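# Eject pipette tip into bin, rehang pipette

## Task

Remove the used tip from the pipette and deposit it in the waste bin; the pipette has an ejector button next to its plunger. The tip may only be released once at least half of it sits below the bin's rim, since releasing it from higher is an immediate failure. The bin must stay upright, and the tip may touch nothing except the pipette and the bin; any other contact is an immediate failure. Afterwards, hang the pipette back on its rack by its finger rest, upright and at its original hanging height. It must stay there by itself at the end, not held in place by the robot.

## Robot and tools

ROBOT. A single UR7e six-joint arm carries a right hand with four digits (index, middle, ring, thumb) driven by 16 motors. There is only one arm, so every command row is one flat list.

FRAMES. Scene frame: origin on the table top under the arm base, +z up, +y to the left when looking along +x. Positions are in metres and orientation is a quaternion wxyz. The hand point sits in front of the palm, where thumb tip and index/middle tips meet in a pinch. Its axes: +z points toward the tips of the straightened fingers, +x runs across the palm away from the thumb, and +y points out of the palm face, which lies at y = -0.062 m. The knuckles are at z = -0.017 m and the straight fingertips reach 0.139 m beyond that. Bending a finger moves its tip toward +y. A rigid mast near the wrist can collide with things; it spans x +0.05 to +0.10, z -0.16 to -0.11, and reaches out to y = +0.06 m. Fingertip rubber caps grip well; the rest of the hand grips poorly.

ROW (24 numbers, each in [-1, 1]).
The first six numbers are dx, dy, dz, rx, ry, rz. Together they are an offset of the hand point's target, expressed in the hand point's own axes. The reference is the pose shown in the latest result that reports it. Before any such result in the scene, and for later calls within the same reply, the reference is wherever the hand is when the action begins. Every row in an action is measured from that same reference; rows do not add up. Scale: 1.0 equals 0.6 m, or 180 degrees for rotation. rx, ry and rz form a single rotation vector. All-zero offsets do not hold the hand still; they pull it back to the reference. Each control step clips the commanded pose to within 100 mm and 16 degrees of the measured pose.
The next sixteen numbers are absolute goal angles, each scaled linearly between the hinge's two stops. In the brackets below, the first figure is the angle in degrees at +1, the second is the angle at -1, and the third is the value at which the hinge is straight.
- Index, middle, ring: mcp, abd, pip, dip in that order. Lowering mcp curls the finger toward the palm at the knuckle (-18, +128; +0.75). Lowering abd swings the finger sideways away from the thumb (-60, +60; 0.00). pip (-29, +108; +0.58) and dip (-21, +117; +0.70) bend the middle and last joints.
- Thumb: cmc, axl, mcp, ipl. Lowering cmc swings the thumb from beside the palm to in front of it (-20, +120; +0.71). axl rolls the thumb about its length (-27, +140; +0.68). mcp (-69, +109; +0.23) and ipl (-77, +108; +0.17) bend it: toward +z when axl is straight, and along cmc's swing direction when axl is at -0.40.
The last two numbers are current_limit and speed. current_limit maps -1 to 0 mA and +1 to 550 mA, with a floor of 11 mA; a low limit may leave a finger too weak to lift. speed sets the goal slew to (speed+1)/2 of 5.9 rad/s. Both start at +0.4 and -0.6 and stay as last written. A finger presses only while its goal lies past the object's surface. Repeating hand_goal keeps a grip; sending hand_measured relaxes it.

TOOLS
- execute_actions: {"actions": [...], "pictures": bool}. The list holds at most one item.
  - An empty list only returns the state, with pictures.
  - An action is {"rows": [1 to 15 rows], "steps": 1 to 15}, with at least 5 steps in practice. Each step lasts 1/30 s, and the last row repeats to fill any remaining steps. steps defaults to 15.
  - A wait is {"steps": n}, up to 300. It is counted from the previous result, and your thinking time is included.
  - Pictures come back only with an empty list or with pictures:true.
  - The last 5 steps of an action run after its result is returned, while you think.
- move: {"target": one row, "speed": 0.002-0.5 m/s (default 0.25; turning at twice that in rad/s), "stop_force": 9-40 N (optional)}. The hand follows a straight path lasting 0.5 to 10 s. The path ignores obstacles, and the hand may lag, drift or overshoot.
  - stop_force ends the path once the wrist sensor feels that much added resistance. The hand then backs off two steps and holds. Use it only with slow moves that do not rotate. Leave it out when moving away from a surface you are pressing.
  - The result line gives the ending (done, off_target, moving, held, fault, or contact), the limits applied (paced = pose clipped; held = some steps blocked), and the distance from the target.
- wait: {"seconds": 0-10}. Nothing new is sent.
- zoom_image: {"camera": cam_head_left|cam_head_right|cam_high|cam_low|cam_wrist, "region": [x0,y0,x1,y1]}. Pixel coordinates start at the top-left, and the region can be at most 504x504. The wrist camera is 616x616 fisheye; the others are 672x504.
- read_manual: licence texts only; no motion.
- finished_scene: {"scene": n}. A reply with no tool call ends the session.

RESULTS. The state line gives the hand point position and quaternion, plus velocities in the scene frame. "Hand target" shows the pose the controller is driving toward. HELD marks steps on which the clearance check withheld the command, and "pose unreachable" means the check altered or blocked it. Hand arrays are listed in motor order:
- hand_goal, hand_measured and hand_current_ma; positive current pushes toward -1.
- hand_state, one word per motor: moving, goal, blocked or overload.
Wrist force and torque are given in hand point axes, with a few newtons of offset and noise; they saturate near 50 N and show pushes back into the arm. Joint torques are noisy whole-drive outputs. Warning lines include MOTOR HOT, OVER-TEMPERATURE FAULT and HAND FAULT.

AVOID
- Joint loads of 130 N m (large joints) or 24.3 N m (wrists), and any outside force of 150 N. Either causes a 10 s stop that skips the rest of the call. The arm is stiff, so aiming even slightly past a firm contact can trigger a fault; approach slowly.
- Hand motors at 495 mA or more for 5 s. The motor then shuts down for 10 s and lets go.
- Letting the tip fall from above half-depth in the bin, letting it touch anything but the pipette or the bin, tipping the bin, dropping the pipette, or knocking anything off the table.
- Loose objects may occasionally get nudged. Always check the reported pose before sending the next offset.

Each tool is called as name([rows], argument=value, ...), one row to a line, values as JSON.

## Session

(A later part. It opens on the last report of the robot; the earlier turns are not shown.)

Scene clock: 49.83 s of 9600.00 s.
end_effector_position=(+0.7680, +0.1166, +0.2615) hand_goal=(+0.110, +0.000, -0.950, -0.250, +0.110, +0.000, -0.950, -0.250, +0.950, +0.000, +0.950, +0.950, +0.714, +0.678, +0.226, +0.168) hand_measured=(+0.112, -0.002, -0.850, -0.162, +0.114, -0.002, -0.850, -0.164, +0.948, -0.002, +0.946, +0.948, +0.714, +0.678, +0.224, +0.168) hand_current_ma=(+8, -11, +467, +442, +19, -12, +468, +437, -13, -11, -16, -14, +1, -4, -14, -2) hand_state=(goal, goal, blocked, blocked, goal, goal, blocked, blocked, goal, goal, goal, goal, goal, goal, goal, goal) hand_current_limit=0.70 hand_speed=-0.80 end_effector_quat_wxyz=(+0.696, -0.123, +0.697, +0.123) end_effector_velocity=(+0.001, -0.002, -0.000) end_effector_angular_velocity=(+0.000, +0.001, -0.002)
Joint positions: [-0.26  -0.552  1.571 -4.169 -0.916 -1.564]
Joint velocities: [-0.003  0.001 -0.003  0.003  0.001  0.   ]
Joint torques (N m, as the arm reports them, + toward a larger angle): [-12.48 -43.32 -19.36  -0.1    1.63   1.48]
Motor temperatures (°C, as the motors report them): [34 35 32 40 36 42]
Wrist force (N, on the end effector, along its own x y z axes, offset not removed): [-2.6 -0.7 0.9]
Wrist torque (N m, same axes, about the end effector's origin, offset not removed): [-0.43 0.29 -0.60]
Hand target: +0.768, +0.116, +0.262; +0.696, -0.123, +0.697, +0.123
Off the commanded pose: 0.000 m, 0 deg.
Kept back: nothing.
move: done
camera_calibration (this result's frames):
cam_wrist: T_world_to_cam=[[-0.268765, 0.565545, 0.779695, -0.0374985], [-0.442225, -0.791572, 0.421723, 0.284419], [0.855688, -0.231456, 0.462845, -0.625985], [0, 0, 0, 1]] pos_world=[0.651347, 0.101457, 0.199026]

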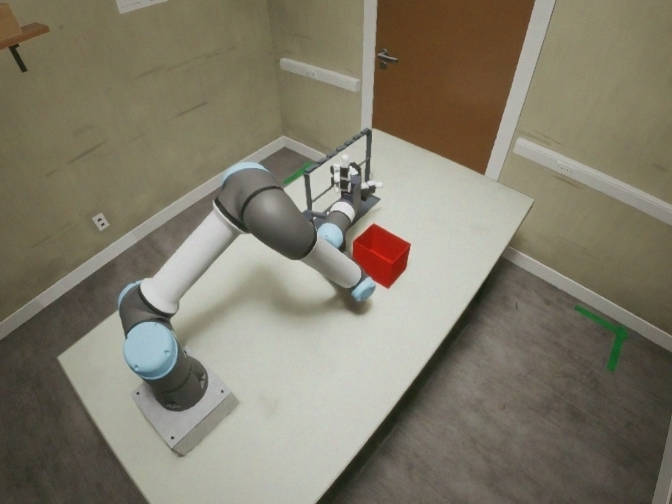

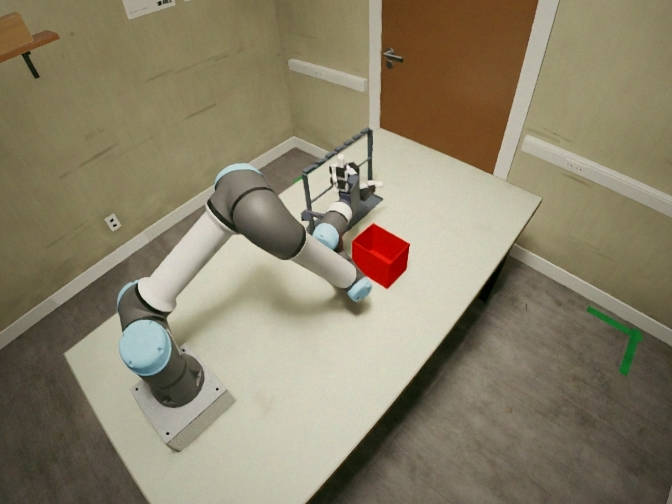

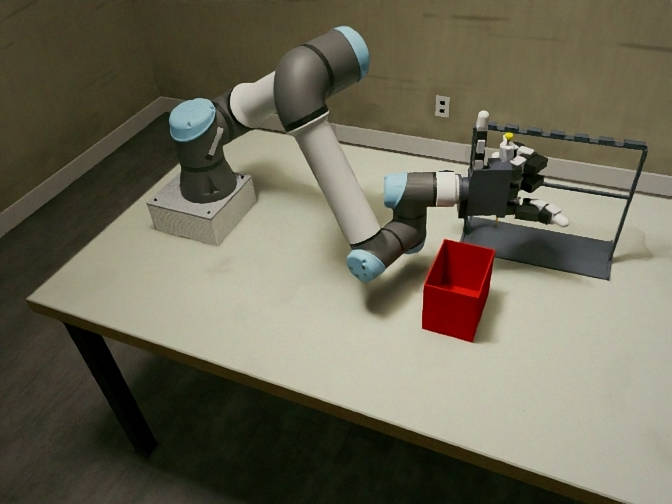

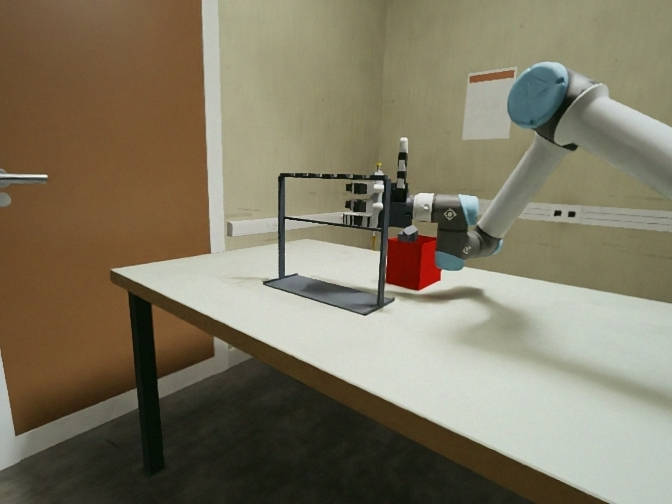

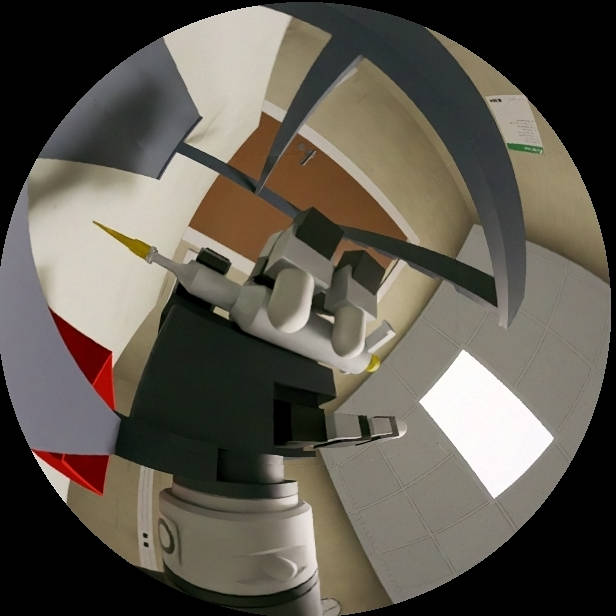

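move(target=[-0.105,0,0,0,0,0,0.11,0,-0.95,-0.25,0.11,0,-0.95,-0.25,0.95,0,0.95,0.95,0.714,0.678,0.226,0.168,0.7,-0.8], speed=0.08)

move(target=[0,-0.2884,-0.1706,0.111,0,0,0.11,0,-0.95,-0.25,0.11,0,-0.95,-0.25,0.95,0,0.95,0.95,0.714,0.678,0.226,0.168,0.7,-0.8], speed=0.1)

Scene clock: 51.93 s of 9600.00 s.
end_effector_position=(+0.7680, +0.1167, +0.3243) hand_goal=(+0.110, +0.000, -0.950, -0.250, +0.110, +0.000, -0.950, -0.250, +0.950, +0.000, +0.950, +0.950, +0.714, +0.678, +0.226, +0.168) hand_measured=(+0.112, -0.002, -0.850, -0.162, +0.114, -0.002, -0.850, -0.164, +0.948, -0.002, +0.946, +0.948, +0.714, +0.678, +0.224, +0.168) hand_current_ma=(+8, -11, +467, +442, +19, -12, +467, +437, -13, -11, -16, -14, +1, -4, -14, -2) hand_state=(goal, goal, blocked, blocked, goal, goal, blocked, blocked, goal, goal, goal, goal, goal, goal, goal, goal) hand_current_limit=0.70 hand_speed=-0.80 end_effector_quat_wxyz=(+0.696, -0.123, +0.697, +0.123) end_effector_velocity=(+0.000, -0.000, +0.002) end_effector_angular_velocity=(-0.000, -0.000, -0.000)
Joint positions: [-0.261 -0.675  1.603 -4.078 -0.915 -1.564]
Joint velocities: [-0.    -0.003  0.     0.003 -0.    -0.   ]
Joint torques (N m, as the arm reports them, + toward a larger angle): [-12.18 -59.65  -3.56  -0.46   1.44  -1.72]
Motor temperatures (°C, as the motors report them): [34 35 32 40 36 42]
Wrist force (N, on the end effector, along its own x y z axes, offset not removed): [0.8 -0.5 4.1]
Wrist torque (N m, same axes, about the end effector's origin, offset not removed): [-0.45 -0.12 -0.35]
Hand target: +0.768, +0.117, +0.325; +0.696, -0.123, +0.697, +0.123
Off the commanded pose: 0.000 m, 0 deg.
Kept back: nothing.
move: done
camera_calibration (this result's frames):
cam_wrist: T_world_to_cam=[[-0.268778, 0.565525, 0.779705, -0.0865279], [-0.442232, -0.791583, 0.421695, 0.258043], [0.855681, -0.231468, 0.462853, -0.655044], [0, 0, 0, 1]] pos_world=[0.651367, 0.101574, 0.26184]

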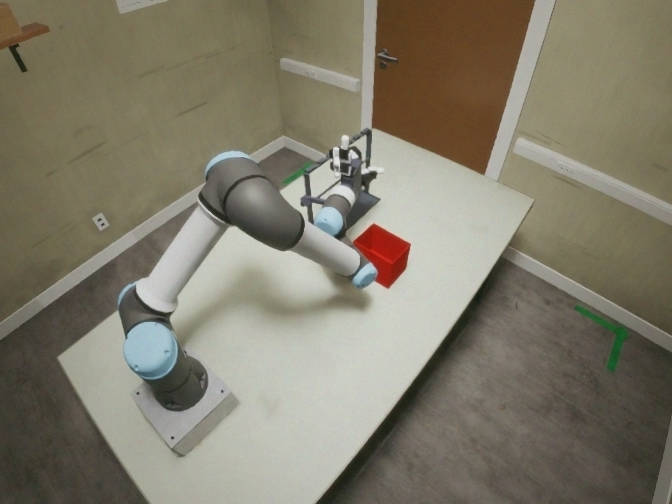

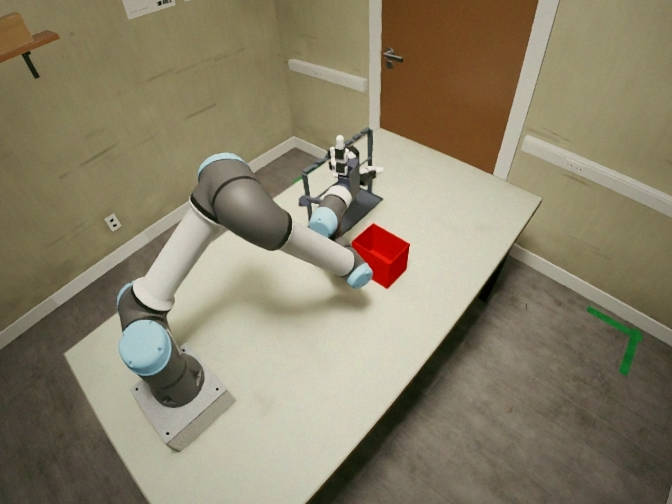

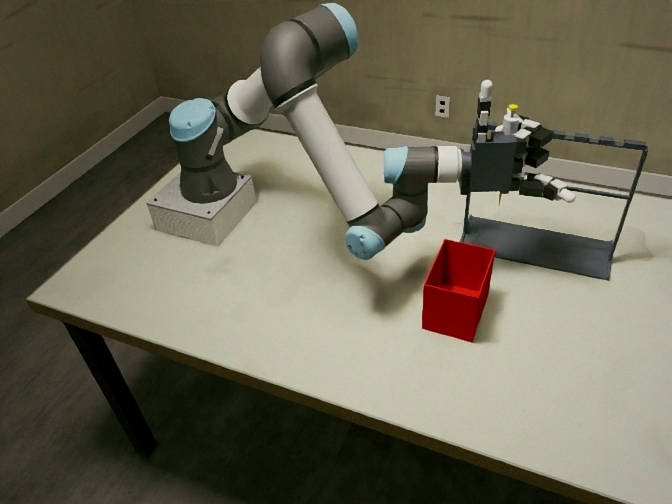

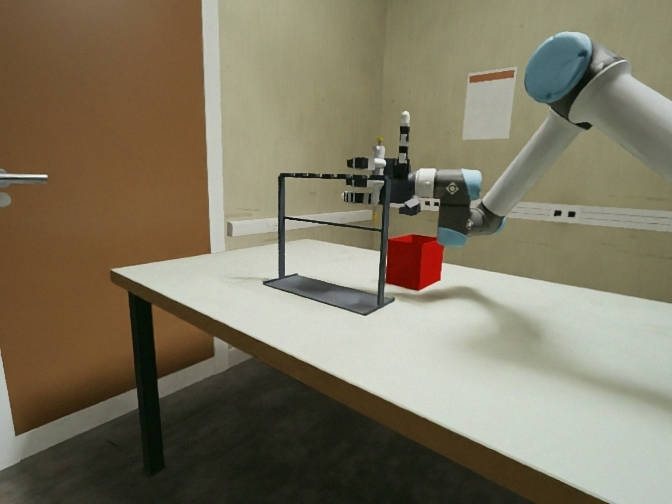

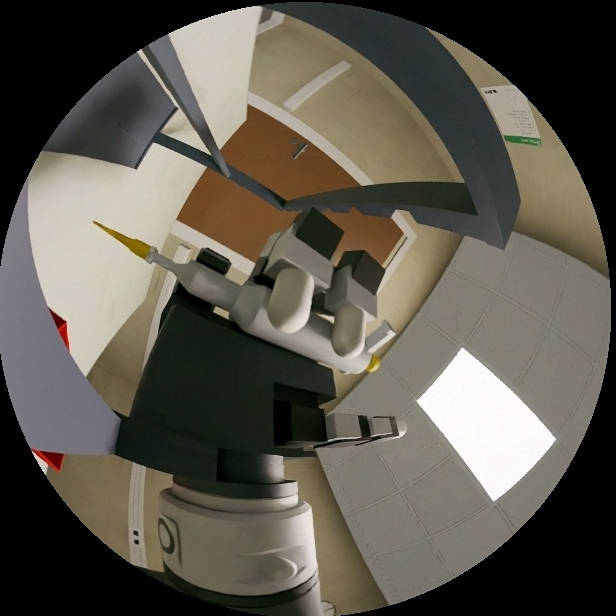

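Scene clock: 54.40 s of 9600.00 s.
end_effector_position=(+0.7312, -0.0806, +0.3248) hand_goal=(+0.110, +0.000, -0.950, -0.250, +0.110, +0.000, -0.950, -0.250, +0.950, +0.000, +0.950, +0.950, +0.714, +0.678, +0.226, +0.168) hand_measured=(+0.112, -0.002, -0.850, -0.162, +0.114, -0.002, -0.850, -0.164, +0.948, -0.002, +0.946, +0.948, +0.714, +0.678, +0.224, +0.168) hand_current_ma=(+9, -11, +468, +442, +19, -12, +468, +437, -11, -11, -15, -14, +1, -4, -14, -2) hand_state=(goal, goal, blocked, blocked, goal, goal, blocked, blocked, goal, goal, goal, goal, goal, goal, goal, goal) hand_current_limit=0.70 hand_speed=-0.80 end_effector_quat_wxyz=(+0.707, -0.001, +0.707, +0.001) end_effector_velocity=(-0.001, -0.002, -0.001) end_effector_angular_velocity=(+0.001, +0.001, -0.003)
Joint positions: [-0.534 -0.747  1.785 -4.187 -0.991 -1.563]
Joint velocities: [-0.002 -0.     0.002 -0.    -0.    -0.   ]
Joint torques (N m, as the arm reports them, + toward a larger angle): [-13.33 -55.81  -1.09  -3.47  -1.59   1.75]
Motor temperatures (°C, as the motors report them): [34 35 32 40 36 42]
Wrist force (N, on the end effector, along its own x y z axes, offset not removed): [-3.0 -1.7 1.4]
Wrist torque (N m, same axes, about the end effector's origin, offset not removed): [-0.36 0.63 -0.51]
Hand target: +0.731, -0.081, +0.325; +0.707, -0.001, +0.707, +0.000
Off the commanded pose: 0.000 m, 0 deg.
Kept back: nothing.
move: done
camera_calibration (this result's frames):
cam_wrist: T_world_to_cam=[[-0.0601105, 0.623284, 0.779682, -0.133075], [-0.686203, -0.593061, 0.421194, 0.279879], [0.724922, -0.509702, 0.463349, -0.596401], [0, 0, 0, 1]] pos_world=[0.616399, -0.0550576, 0.262215]

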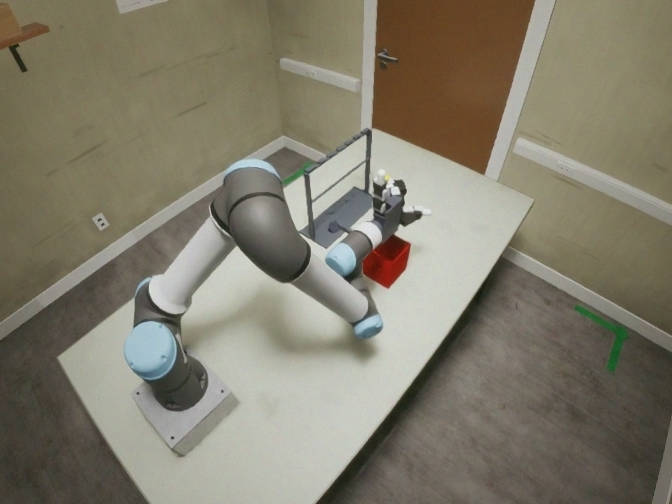

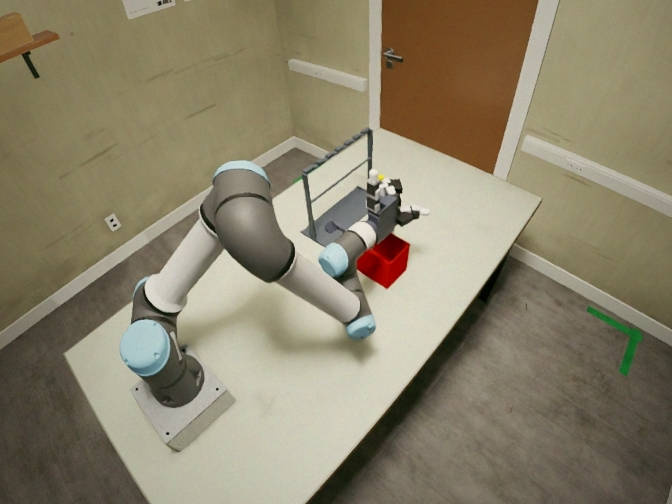

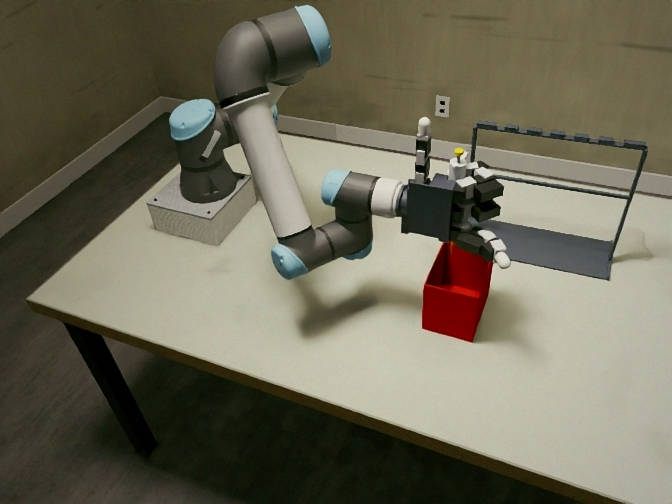

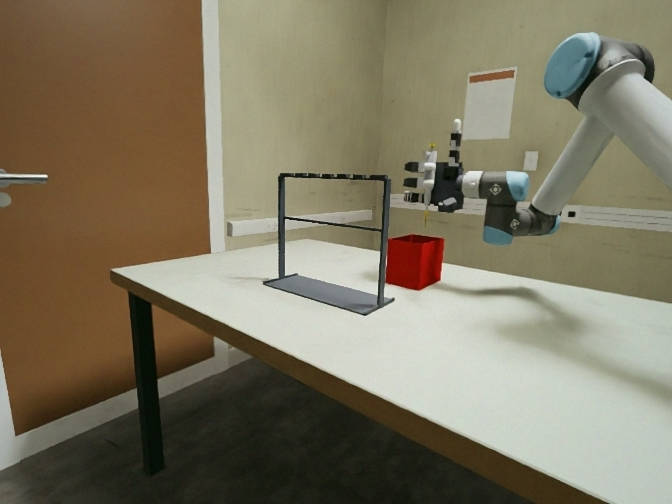

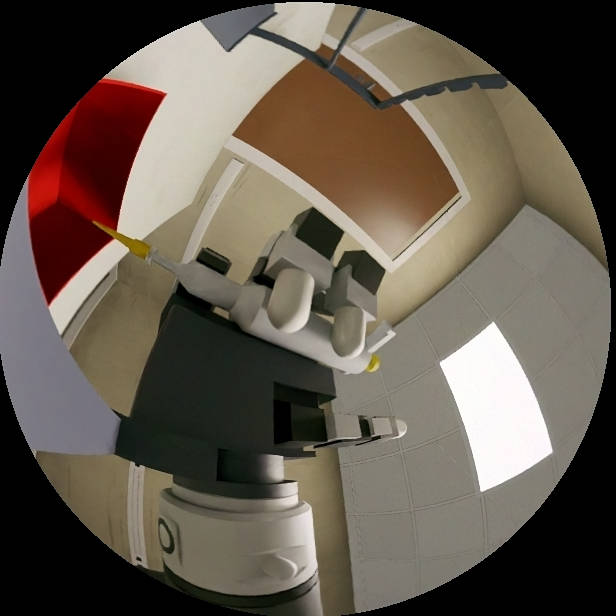

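move(target=[0.133,0,0.01,0,0,0,0.11,0,-0.95,-0.25,0.11,0,-0.95,-0.25,0.95,0,0.95,0.95,0.714,0.678,0.226,0.168,0.7,-0.8], speed=0.05)

zoom_image(camera="cam_low", region=[370, 140, 510, 300])

zoom_image(camera="cam_high", region=[400, 140, 520, 250])

Scene clock: 57.00 s of 9600.00 s.
end_effector_position=(+0.7371, -0.0808, +0.2452) hand_goal=(+0.110, +0.000, -0.950, -0.250, +0.110, +0.000, -0.950, -0.250, +0.950, +0.000, +0.950, +0.950, +0.714, +0.678, +0.226, +0.168) hand_measured=(+0.112, -0.002, -0.850, -0.162, +0.114, -0.002, -0.850, -0.164, +0.948, -0.002, +0.946, +0.948, +0.714, +0.678, +0.224, +0.168) hand_current_ma=(+9, -11, +468, +442, +19, -12, +467, +437, -11, -11, -15, -14, +1, -4, -14, -2) hand_state=(goal, goal, blocked, blocked, goal, goal, blocked, blocked, goal, goal, goal, goal, goal, goal, goal, goal) hand_current_limit=0.70 hand_speed=-0.80 end_effector_quat_wxyz=(+0.707, -0.001, +0.707, +0.000) end_effector_velocity=(+0.000, +0.000, -0.002) end_effector_angular_velocity=(+0.001, -0.001, +0.002)
Joint positions: [-0.526 -0.57   1.722 -4.3   -0.998 -1.563]
Joint velocities: [ 0.     0.005 -0.003 -0.003  0.002  0.001]
Joint torques (N m, as the arm reports them, + toward a larger angle): [ 11.35 -40.96 -17.43  -3.59  -1.69   1.45]
Motor temperatures (°C, as the motors report them): [34 35 32 40 36 42]
Wrist force (N, on the end effector, along its own x y z axes, offset not removed): [-2.1 1.2 3.2]
Wrist torque (N m, same axes, about the end effector's origin, offset not removed): [-0.14 0.21 -0.43]
Hand target: +0.737, -0.081, +0.245; +0.707, -0.001, +0.707, +0.001
Off the commanded pose: 0.000 m, 0 deg.
Kept back: nothing.
move: done
camera_calibration (this result's frames):
cam_wrist: T_world_to_cam=[[-0.060081, 0.623379, 0.779608, -0.0706027], [-0.68619, -0.593007, 0.421291, 0.31739], [0.724937, -0.509647, 0.463385, -0.563924], [0, 0, 0, 1]] pos_world=[0.622357, -0.0551758, 0.182643]

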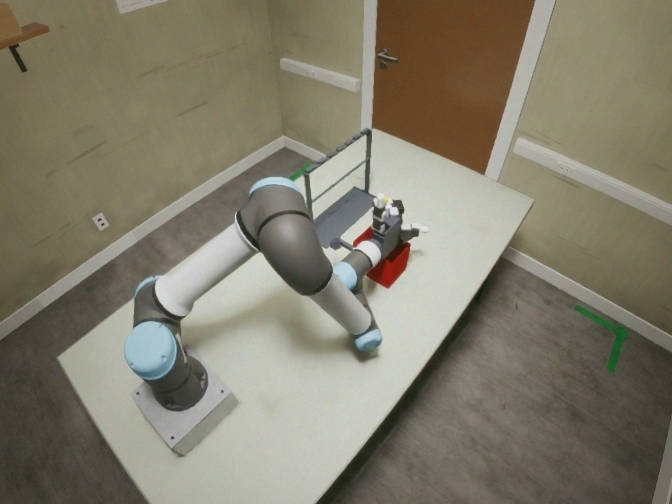

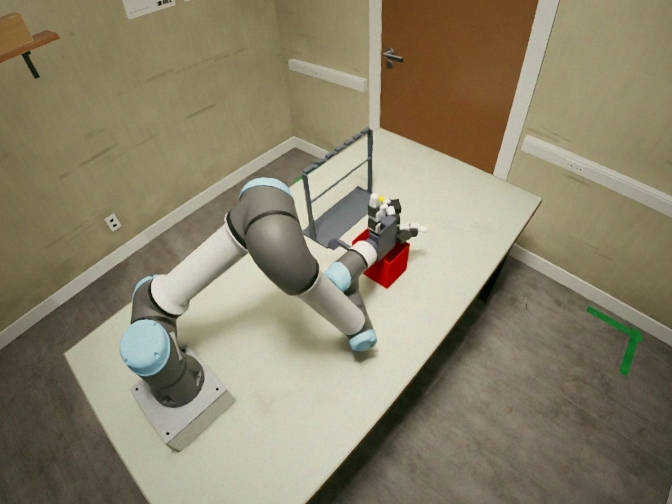

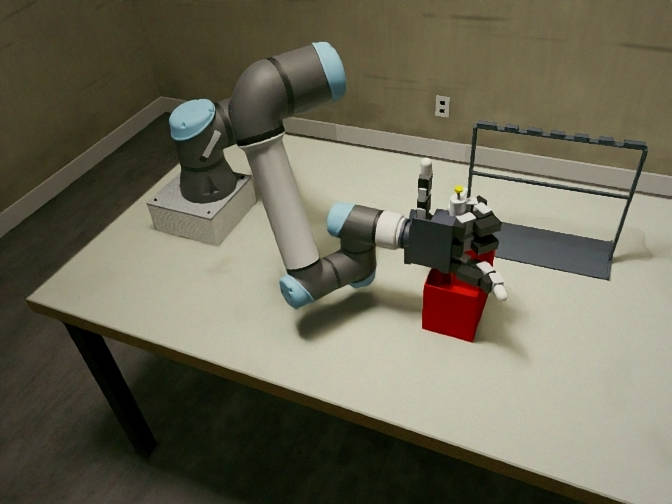

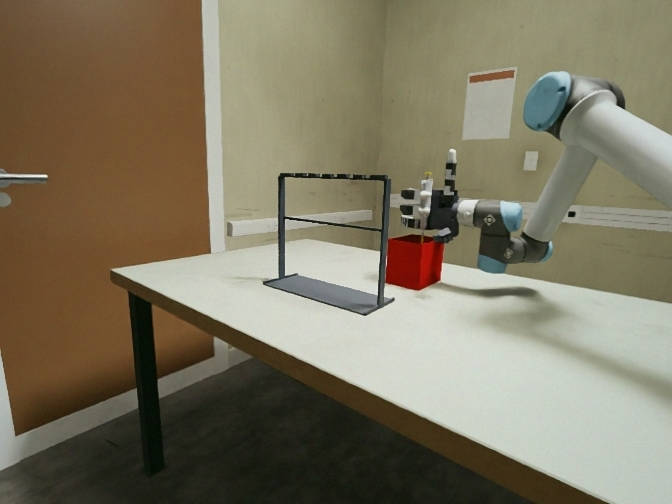

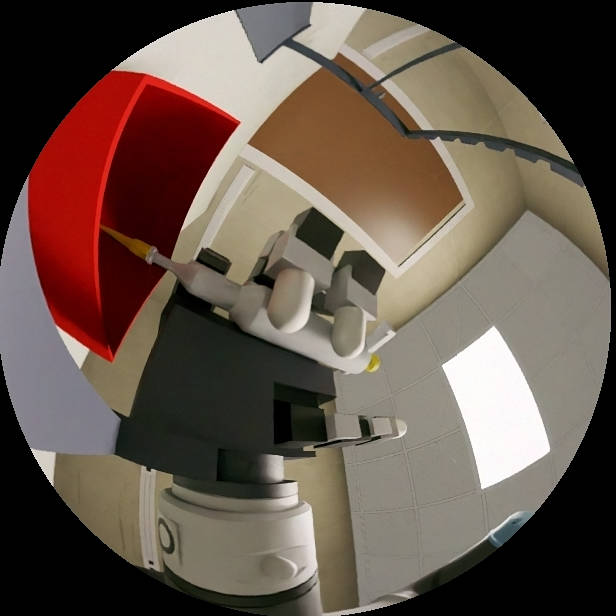

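Region (370, 140, 510, 300) of cam_low's 672x504 image, scaled by 3.150, with more detail than that image has; it fills the left 441 columns of this view, and the rest is white.

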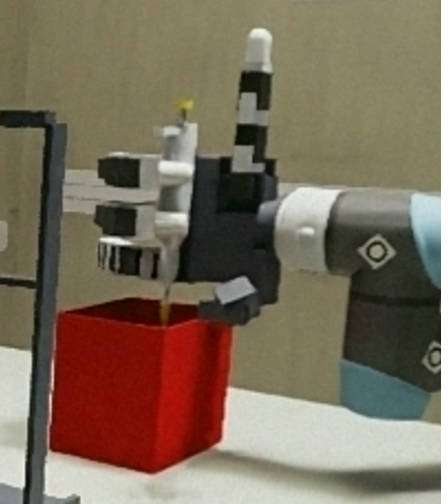

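Region (400, 140, 520, 250) of cam_high's 672x504 image, scaled by 4.200, with more detail than that image has; it fills the top 462 rows of this view, and the rest is white.

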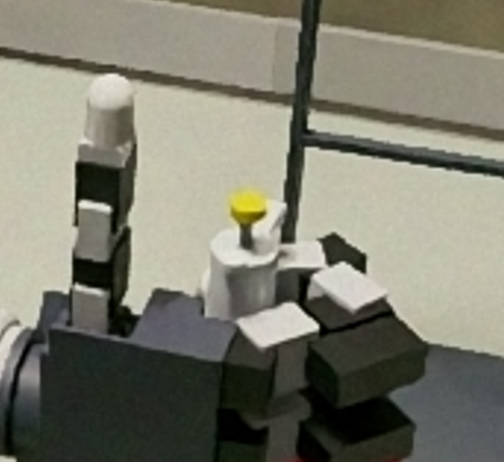

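move(target=[0.012,0,0,0,0,0,0.11,0,-0.95,-0.25,0.11,0,-0.95,-0.25,0.95,0,0.95,0.95,0.70,0.678,0.034,-0.59,0.7,-0.7], speed=0.02)

zoom_image(camera="cam_high", region=[410, 160, 510, 250])

zoom_image(camera="cam_head_right", region=[350, 185, 430, 255])

zoom_image(camera="cam_low", region=[395, 155, 475, 225])

Scene clock: 59.73 s of 9600.00 s.
end_effector_position=(+0.7371, -0.0808, +0.2380) hand_goal=(+0.110, +0.000, -0.950, -0.250, +0.110, +0.000, -0.950, -0.250, +0.950, +0.000, +0.950, +0.950, +0.700, +0.678, +0.034, -0.590) hand_measured=(+0.112, -0.002, -0.850, -0.162, +0.114, -0.002, -0.850, -0.164, +0.948, -0.002, +0.946, +0.948, +0.704, +0.678, +0.034, -0.590) hand_current_ma=(+9, -11, +468, +442, +19, -12, +468, +437, -11, -11, -15, -14, +17, -4, -6, +3) hand_state=(goal, goal, blocked, blocked, goal, goal, blocked, blocked, goal, goal, goal, goal, goal, goal, goal, goal) hand_current_limit=0.70 hand_speed=-0.70 end_effector_quat_wxyz=(+0.707, -0.001, +0.707, +0.000) end_effector_velocity=(+0.000, -0.000, -0.000) end_effector_angular_velocity=(-0.000, +0.000, -0.000)
Joint positions: [-0.526 -0.555  1.716 -4.31  -0.999 -1.563]
Joint velocities: [-0.  0. -0.  0. -0. -0.]
Joint torques (N m, as the arm reports them, + toward a larger angle): [ 10.68 -40.03 -17.32  -3.51  -1.56  -1.11]
Motor temperatures (°C, as the motors report them): [34 35 32 40 36 42]
Wrist force (N, on the end effector, along its own x y z axes, offset not removed): [-0.4 -1.8 3.8]
Wrist torque (N m, same axes, about the end effector's origin, offset not removed): [-0.63 0.19 -0.18]
Hand target: +0.737, -0.081, +0.238; +0.707, -0.001, +0.707, +0.000
Off the commanded pose: 0.000 m, 0 deg.
Kept back: nothing.
move: done
camera_calibration (this result's frames):
cam_wrist: T_world_to_cam=[[-0.0600811, 0.623384, 0.779604, -0.0649828], [-0.68619, -0.593004, 0.421294, 0.320414], [0.724937, -0.509645, 0.463389, -0.560595], [0, 0, 0, 1]] pos_world=[0.622356, -0.055188, 0.175446]

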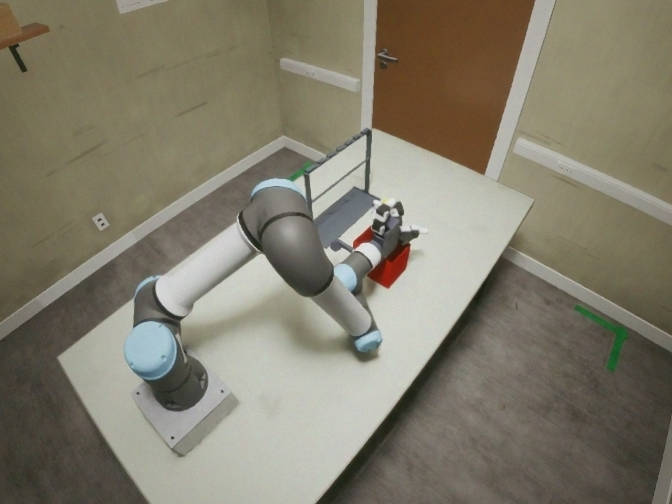

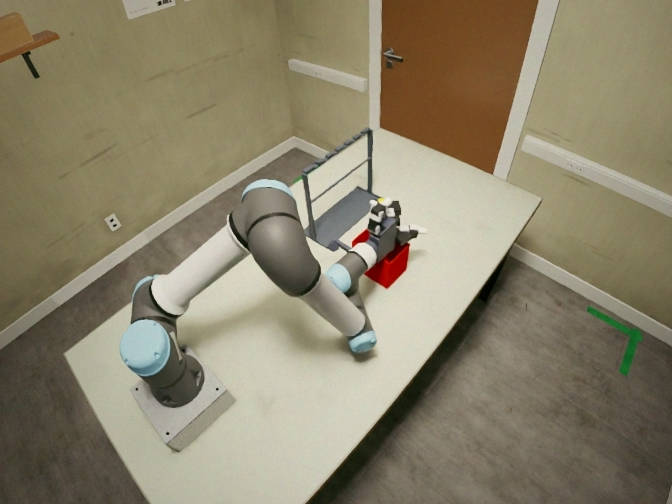

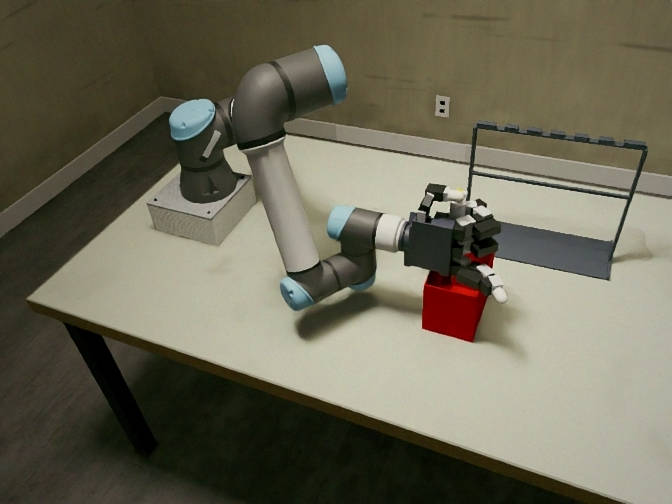

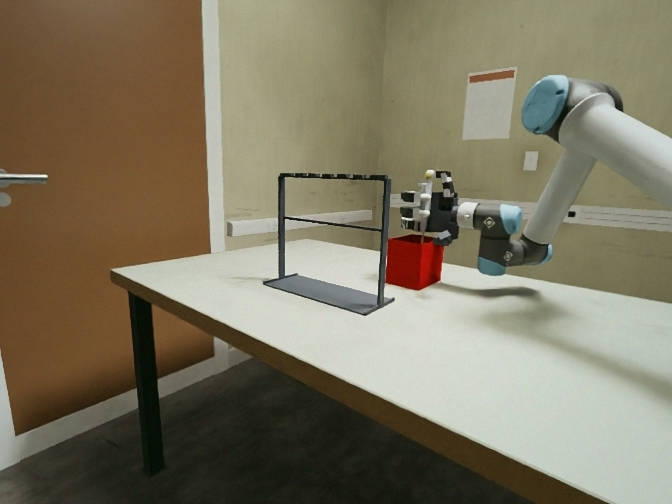

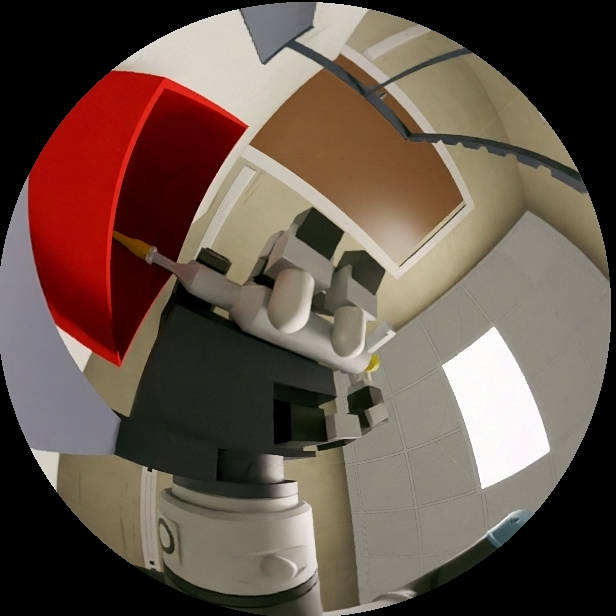

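Region (410, 160, 510, 250) of cam_high's 672x504 image, scaled by 5.040, with more detail than that image has; it fills the top 454 rows of this view, and the rest is white.

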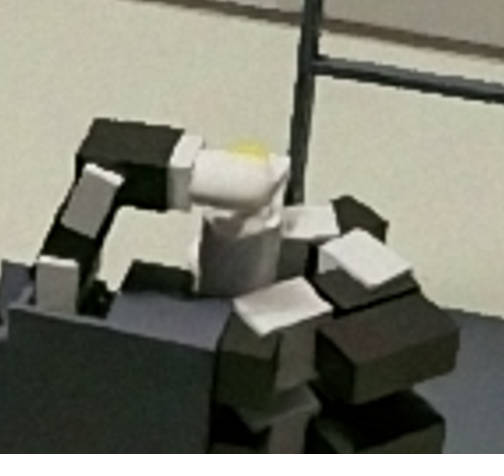

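Region (350, 185, 430, 255) of cam_head_right's 672x504 image, scaled by 6.300, with more detail than that image has; it fills the top 441 rows of this view, and the rest is white.

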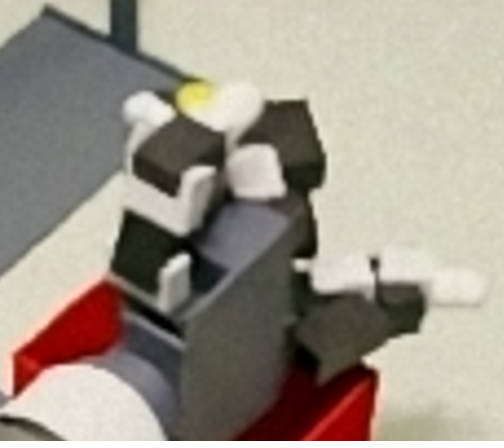

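Region (395, 155, 475, 225) of cam_low's 672x504 image, scaled by 6.300, with more detail than that image has; it fills the top 441 rows of this view, and the rest is white.

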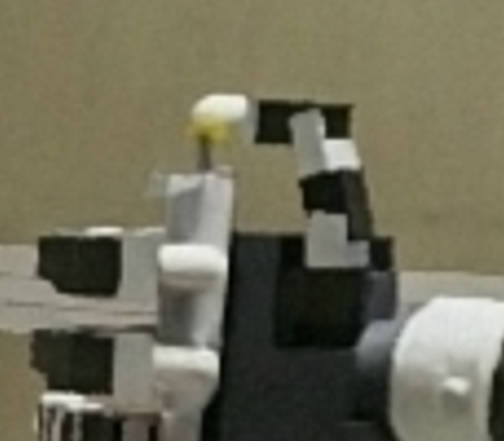

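move(target=[0,0,0,0,0,0,0.11,0,-0.95,-0.25,0.11,0,-0.95,-0.25,0.95,0,0.95,0.95,0.70,0.678,0.02,-0.85,0.7,-0.88], speed=0.02)

zoom_image(camera="cam_high", region=[410, 160, 510, 250])

zoom_image(camera="cam_low", region=[395, 155, 475, 225])

Scene clock: 61.40 s of 9600.00 s.
end_effector_position=(+0.7371, -0.0808, +0.2380) hand_goal=(+0.110, +0.000, -0.950, -0.250, +0.110, +0.000, -0.950, -0.250, +0.950, +0.000, +0.950, +0.950, +0.700, +0.678, +0.020, -0.850) hand_measured=(+0.108, +0.004, -0.850, -0.162, +0.126, +0.004, -0.850, -0.166, +0.948, -0.002, +0.946, +0.948, +0.706, +0.684, +0.044, -0.762) hand_current_ma=(-16, +20, +467, +442, +87, +17, +468, +424, -11, -11, -15, -14, +31, +35, +174, +466) hand_state=(goal, goal, blocked, blocked, goal, goal, blocked, blocked, goal, goal, goal, goal, goal, goal, blocked, blocked) hand_current_limit=0.70 hand_speed=-0.88 end_effector_quat_wxyz=(+0.707, -0.001, +0.707, +0.000) end_effector_velocity=(+0.000, +0.000, -0.000) end_effector_angular_velocity=(+0.000, +0.001, -0.001)
Joint positions: [-0.526 -0.555  1.716 -4.31  -0.999 -1.563]
Joint velocities: [ 0.001 -0.     0.     0.    -0.001 -0.   ]
Joint torques (N m, as the arm reports them, + toward a larger angle): [ 11.79 -40.73 -17.17  -3.62  -1.33  -1.  ]
Motor temperatures (°C, as the motors report them): [34 35 32 40 36 42]
Wrist force (N, on the end effector, along its own x y z axes, offset not removed): [-0.6 0.3 1.8]
Wrist torque (N m, same axes, about the end effector's origin, offset not removed): [-0.37 0.33 -0.26]
Hand target: +0.737, -0.081, +0.238; +0.707, -0.001, +0.707, +0.000
Off the commanded pose: 0.000 m, 0 deg.
Kept back: nothing.
move: done
camera_calibration (this result's frames):
cam_wrist: T_world_to_cam=[[-0.060081, 0.623384, 0.779604, -0.0649828], [-0.68619, -0.593004, 0.421294, 0.320414], [0.724937, -0.509645, 0.463388, -0.560595], [0, 0, 0, 1]] pos_world=[0.622356, -0.055188, 0.175445]

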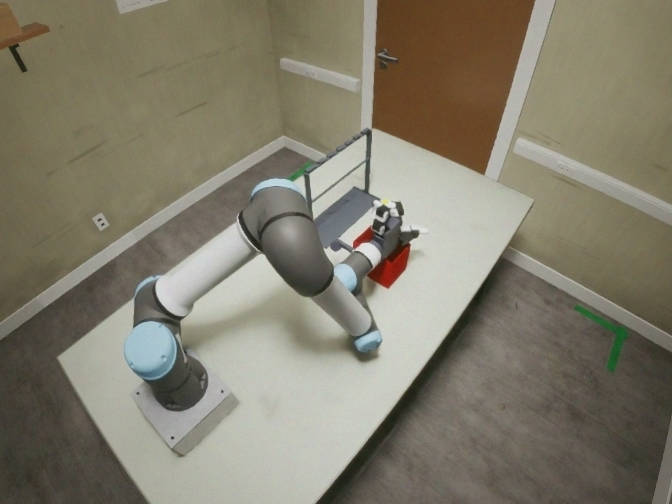

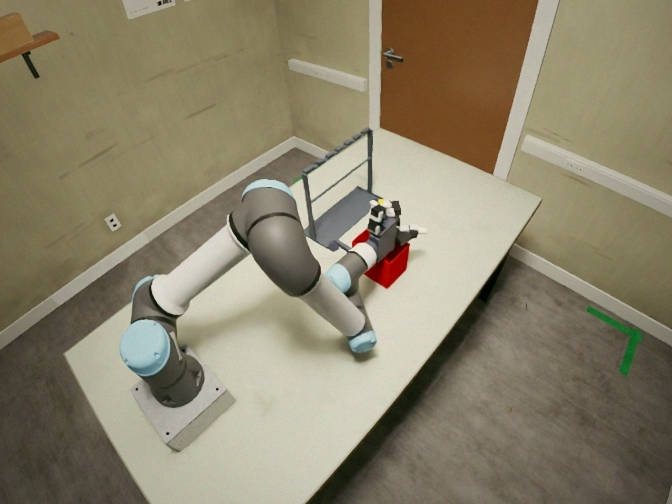

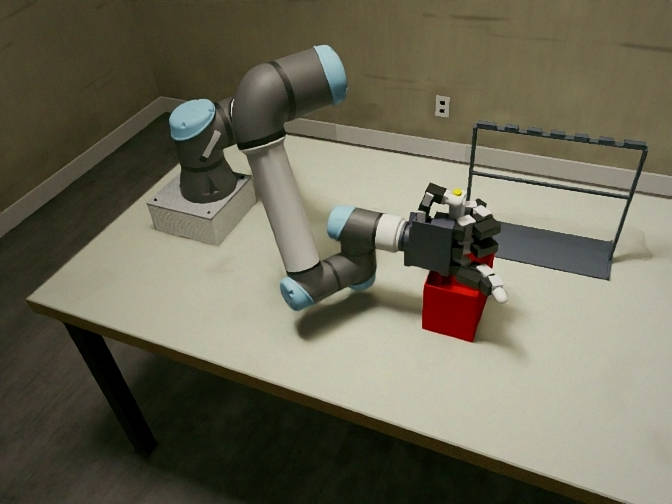

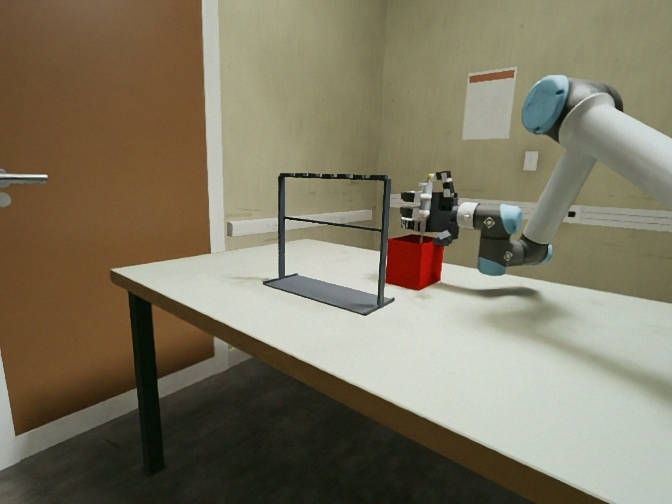

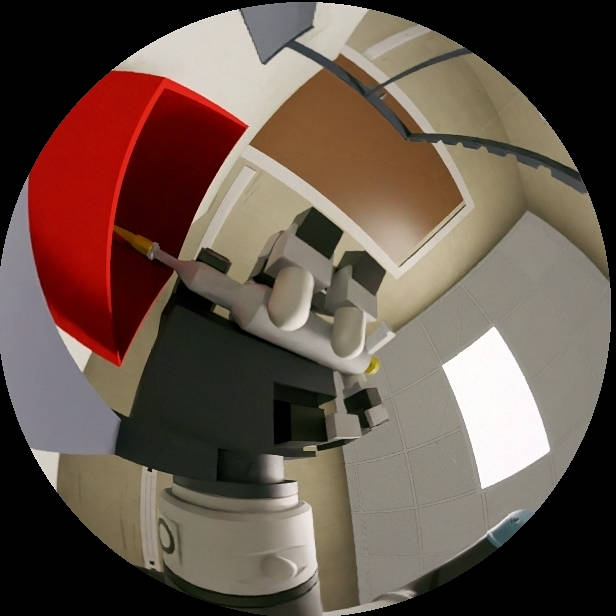

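Region (410, 160, 510, 250) of cam_high's 672x504 image, scaled by 5.040, with more detail than that image has; it fills the top 454 rows of this view, and the rest is white.

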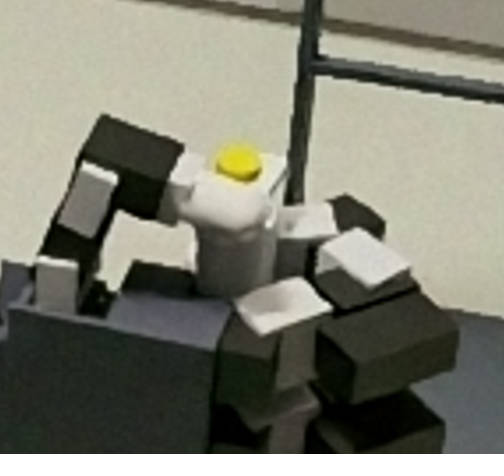

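Region (395, 155, 475, 225) of cam_low's 672x504 image, scaled by 6.300, with more detail than that image has; it fills the top 441 rows of this view, and the rest is white.

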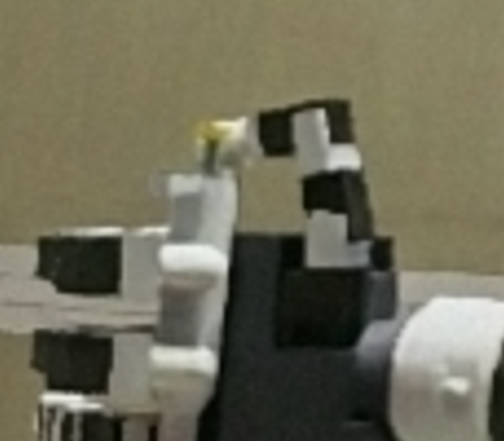

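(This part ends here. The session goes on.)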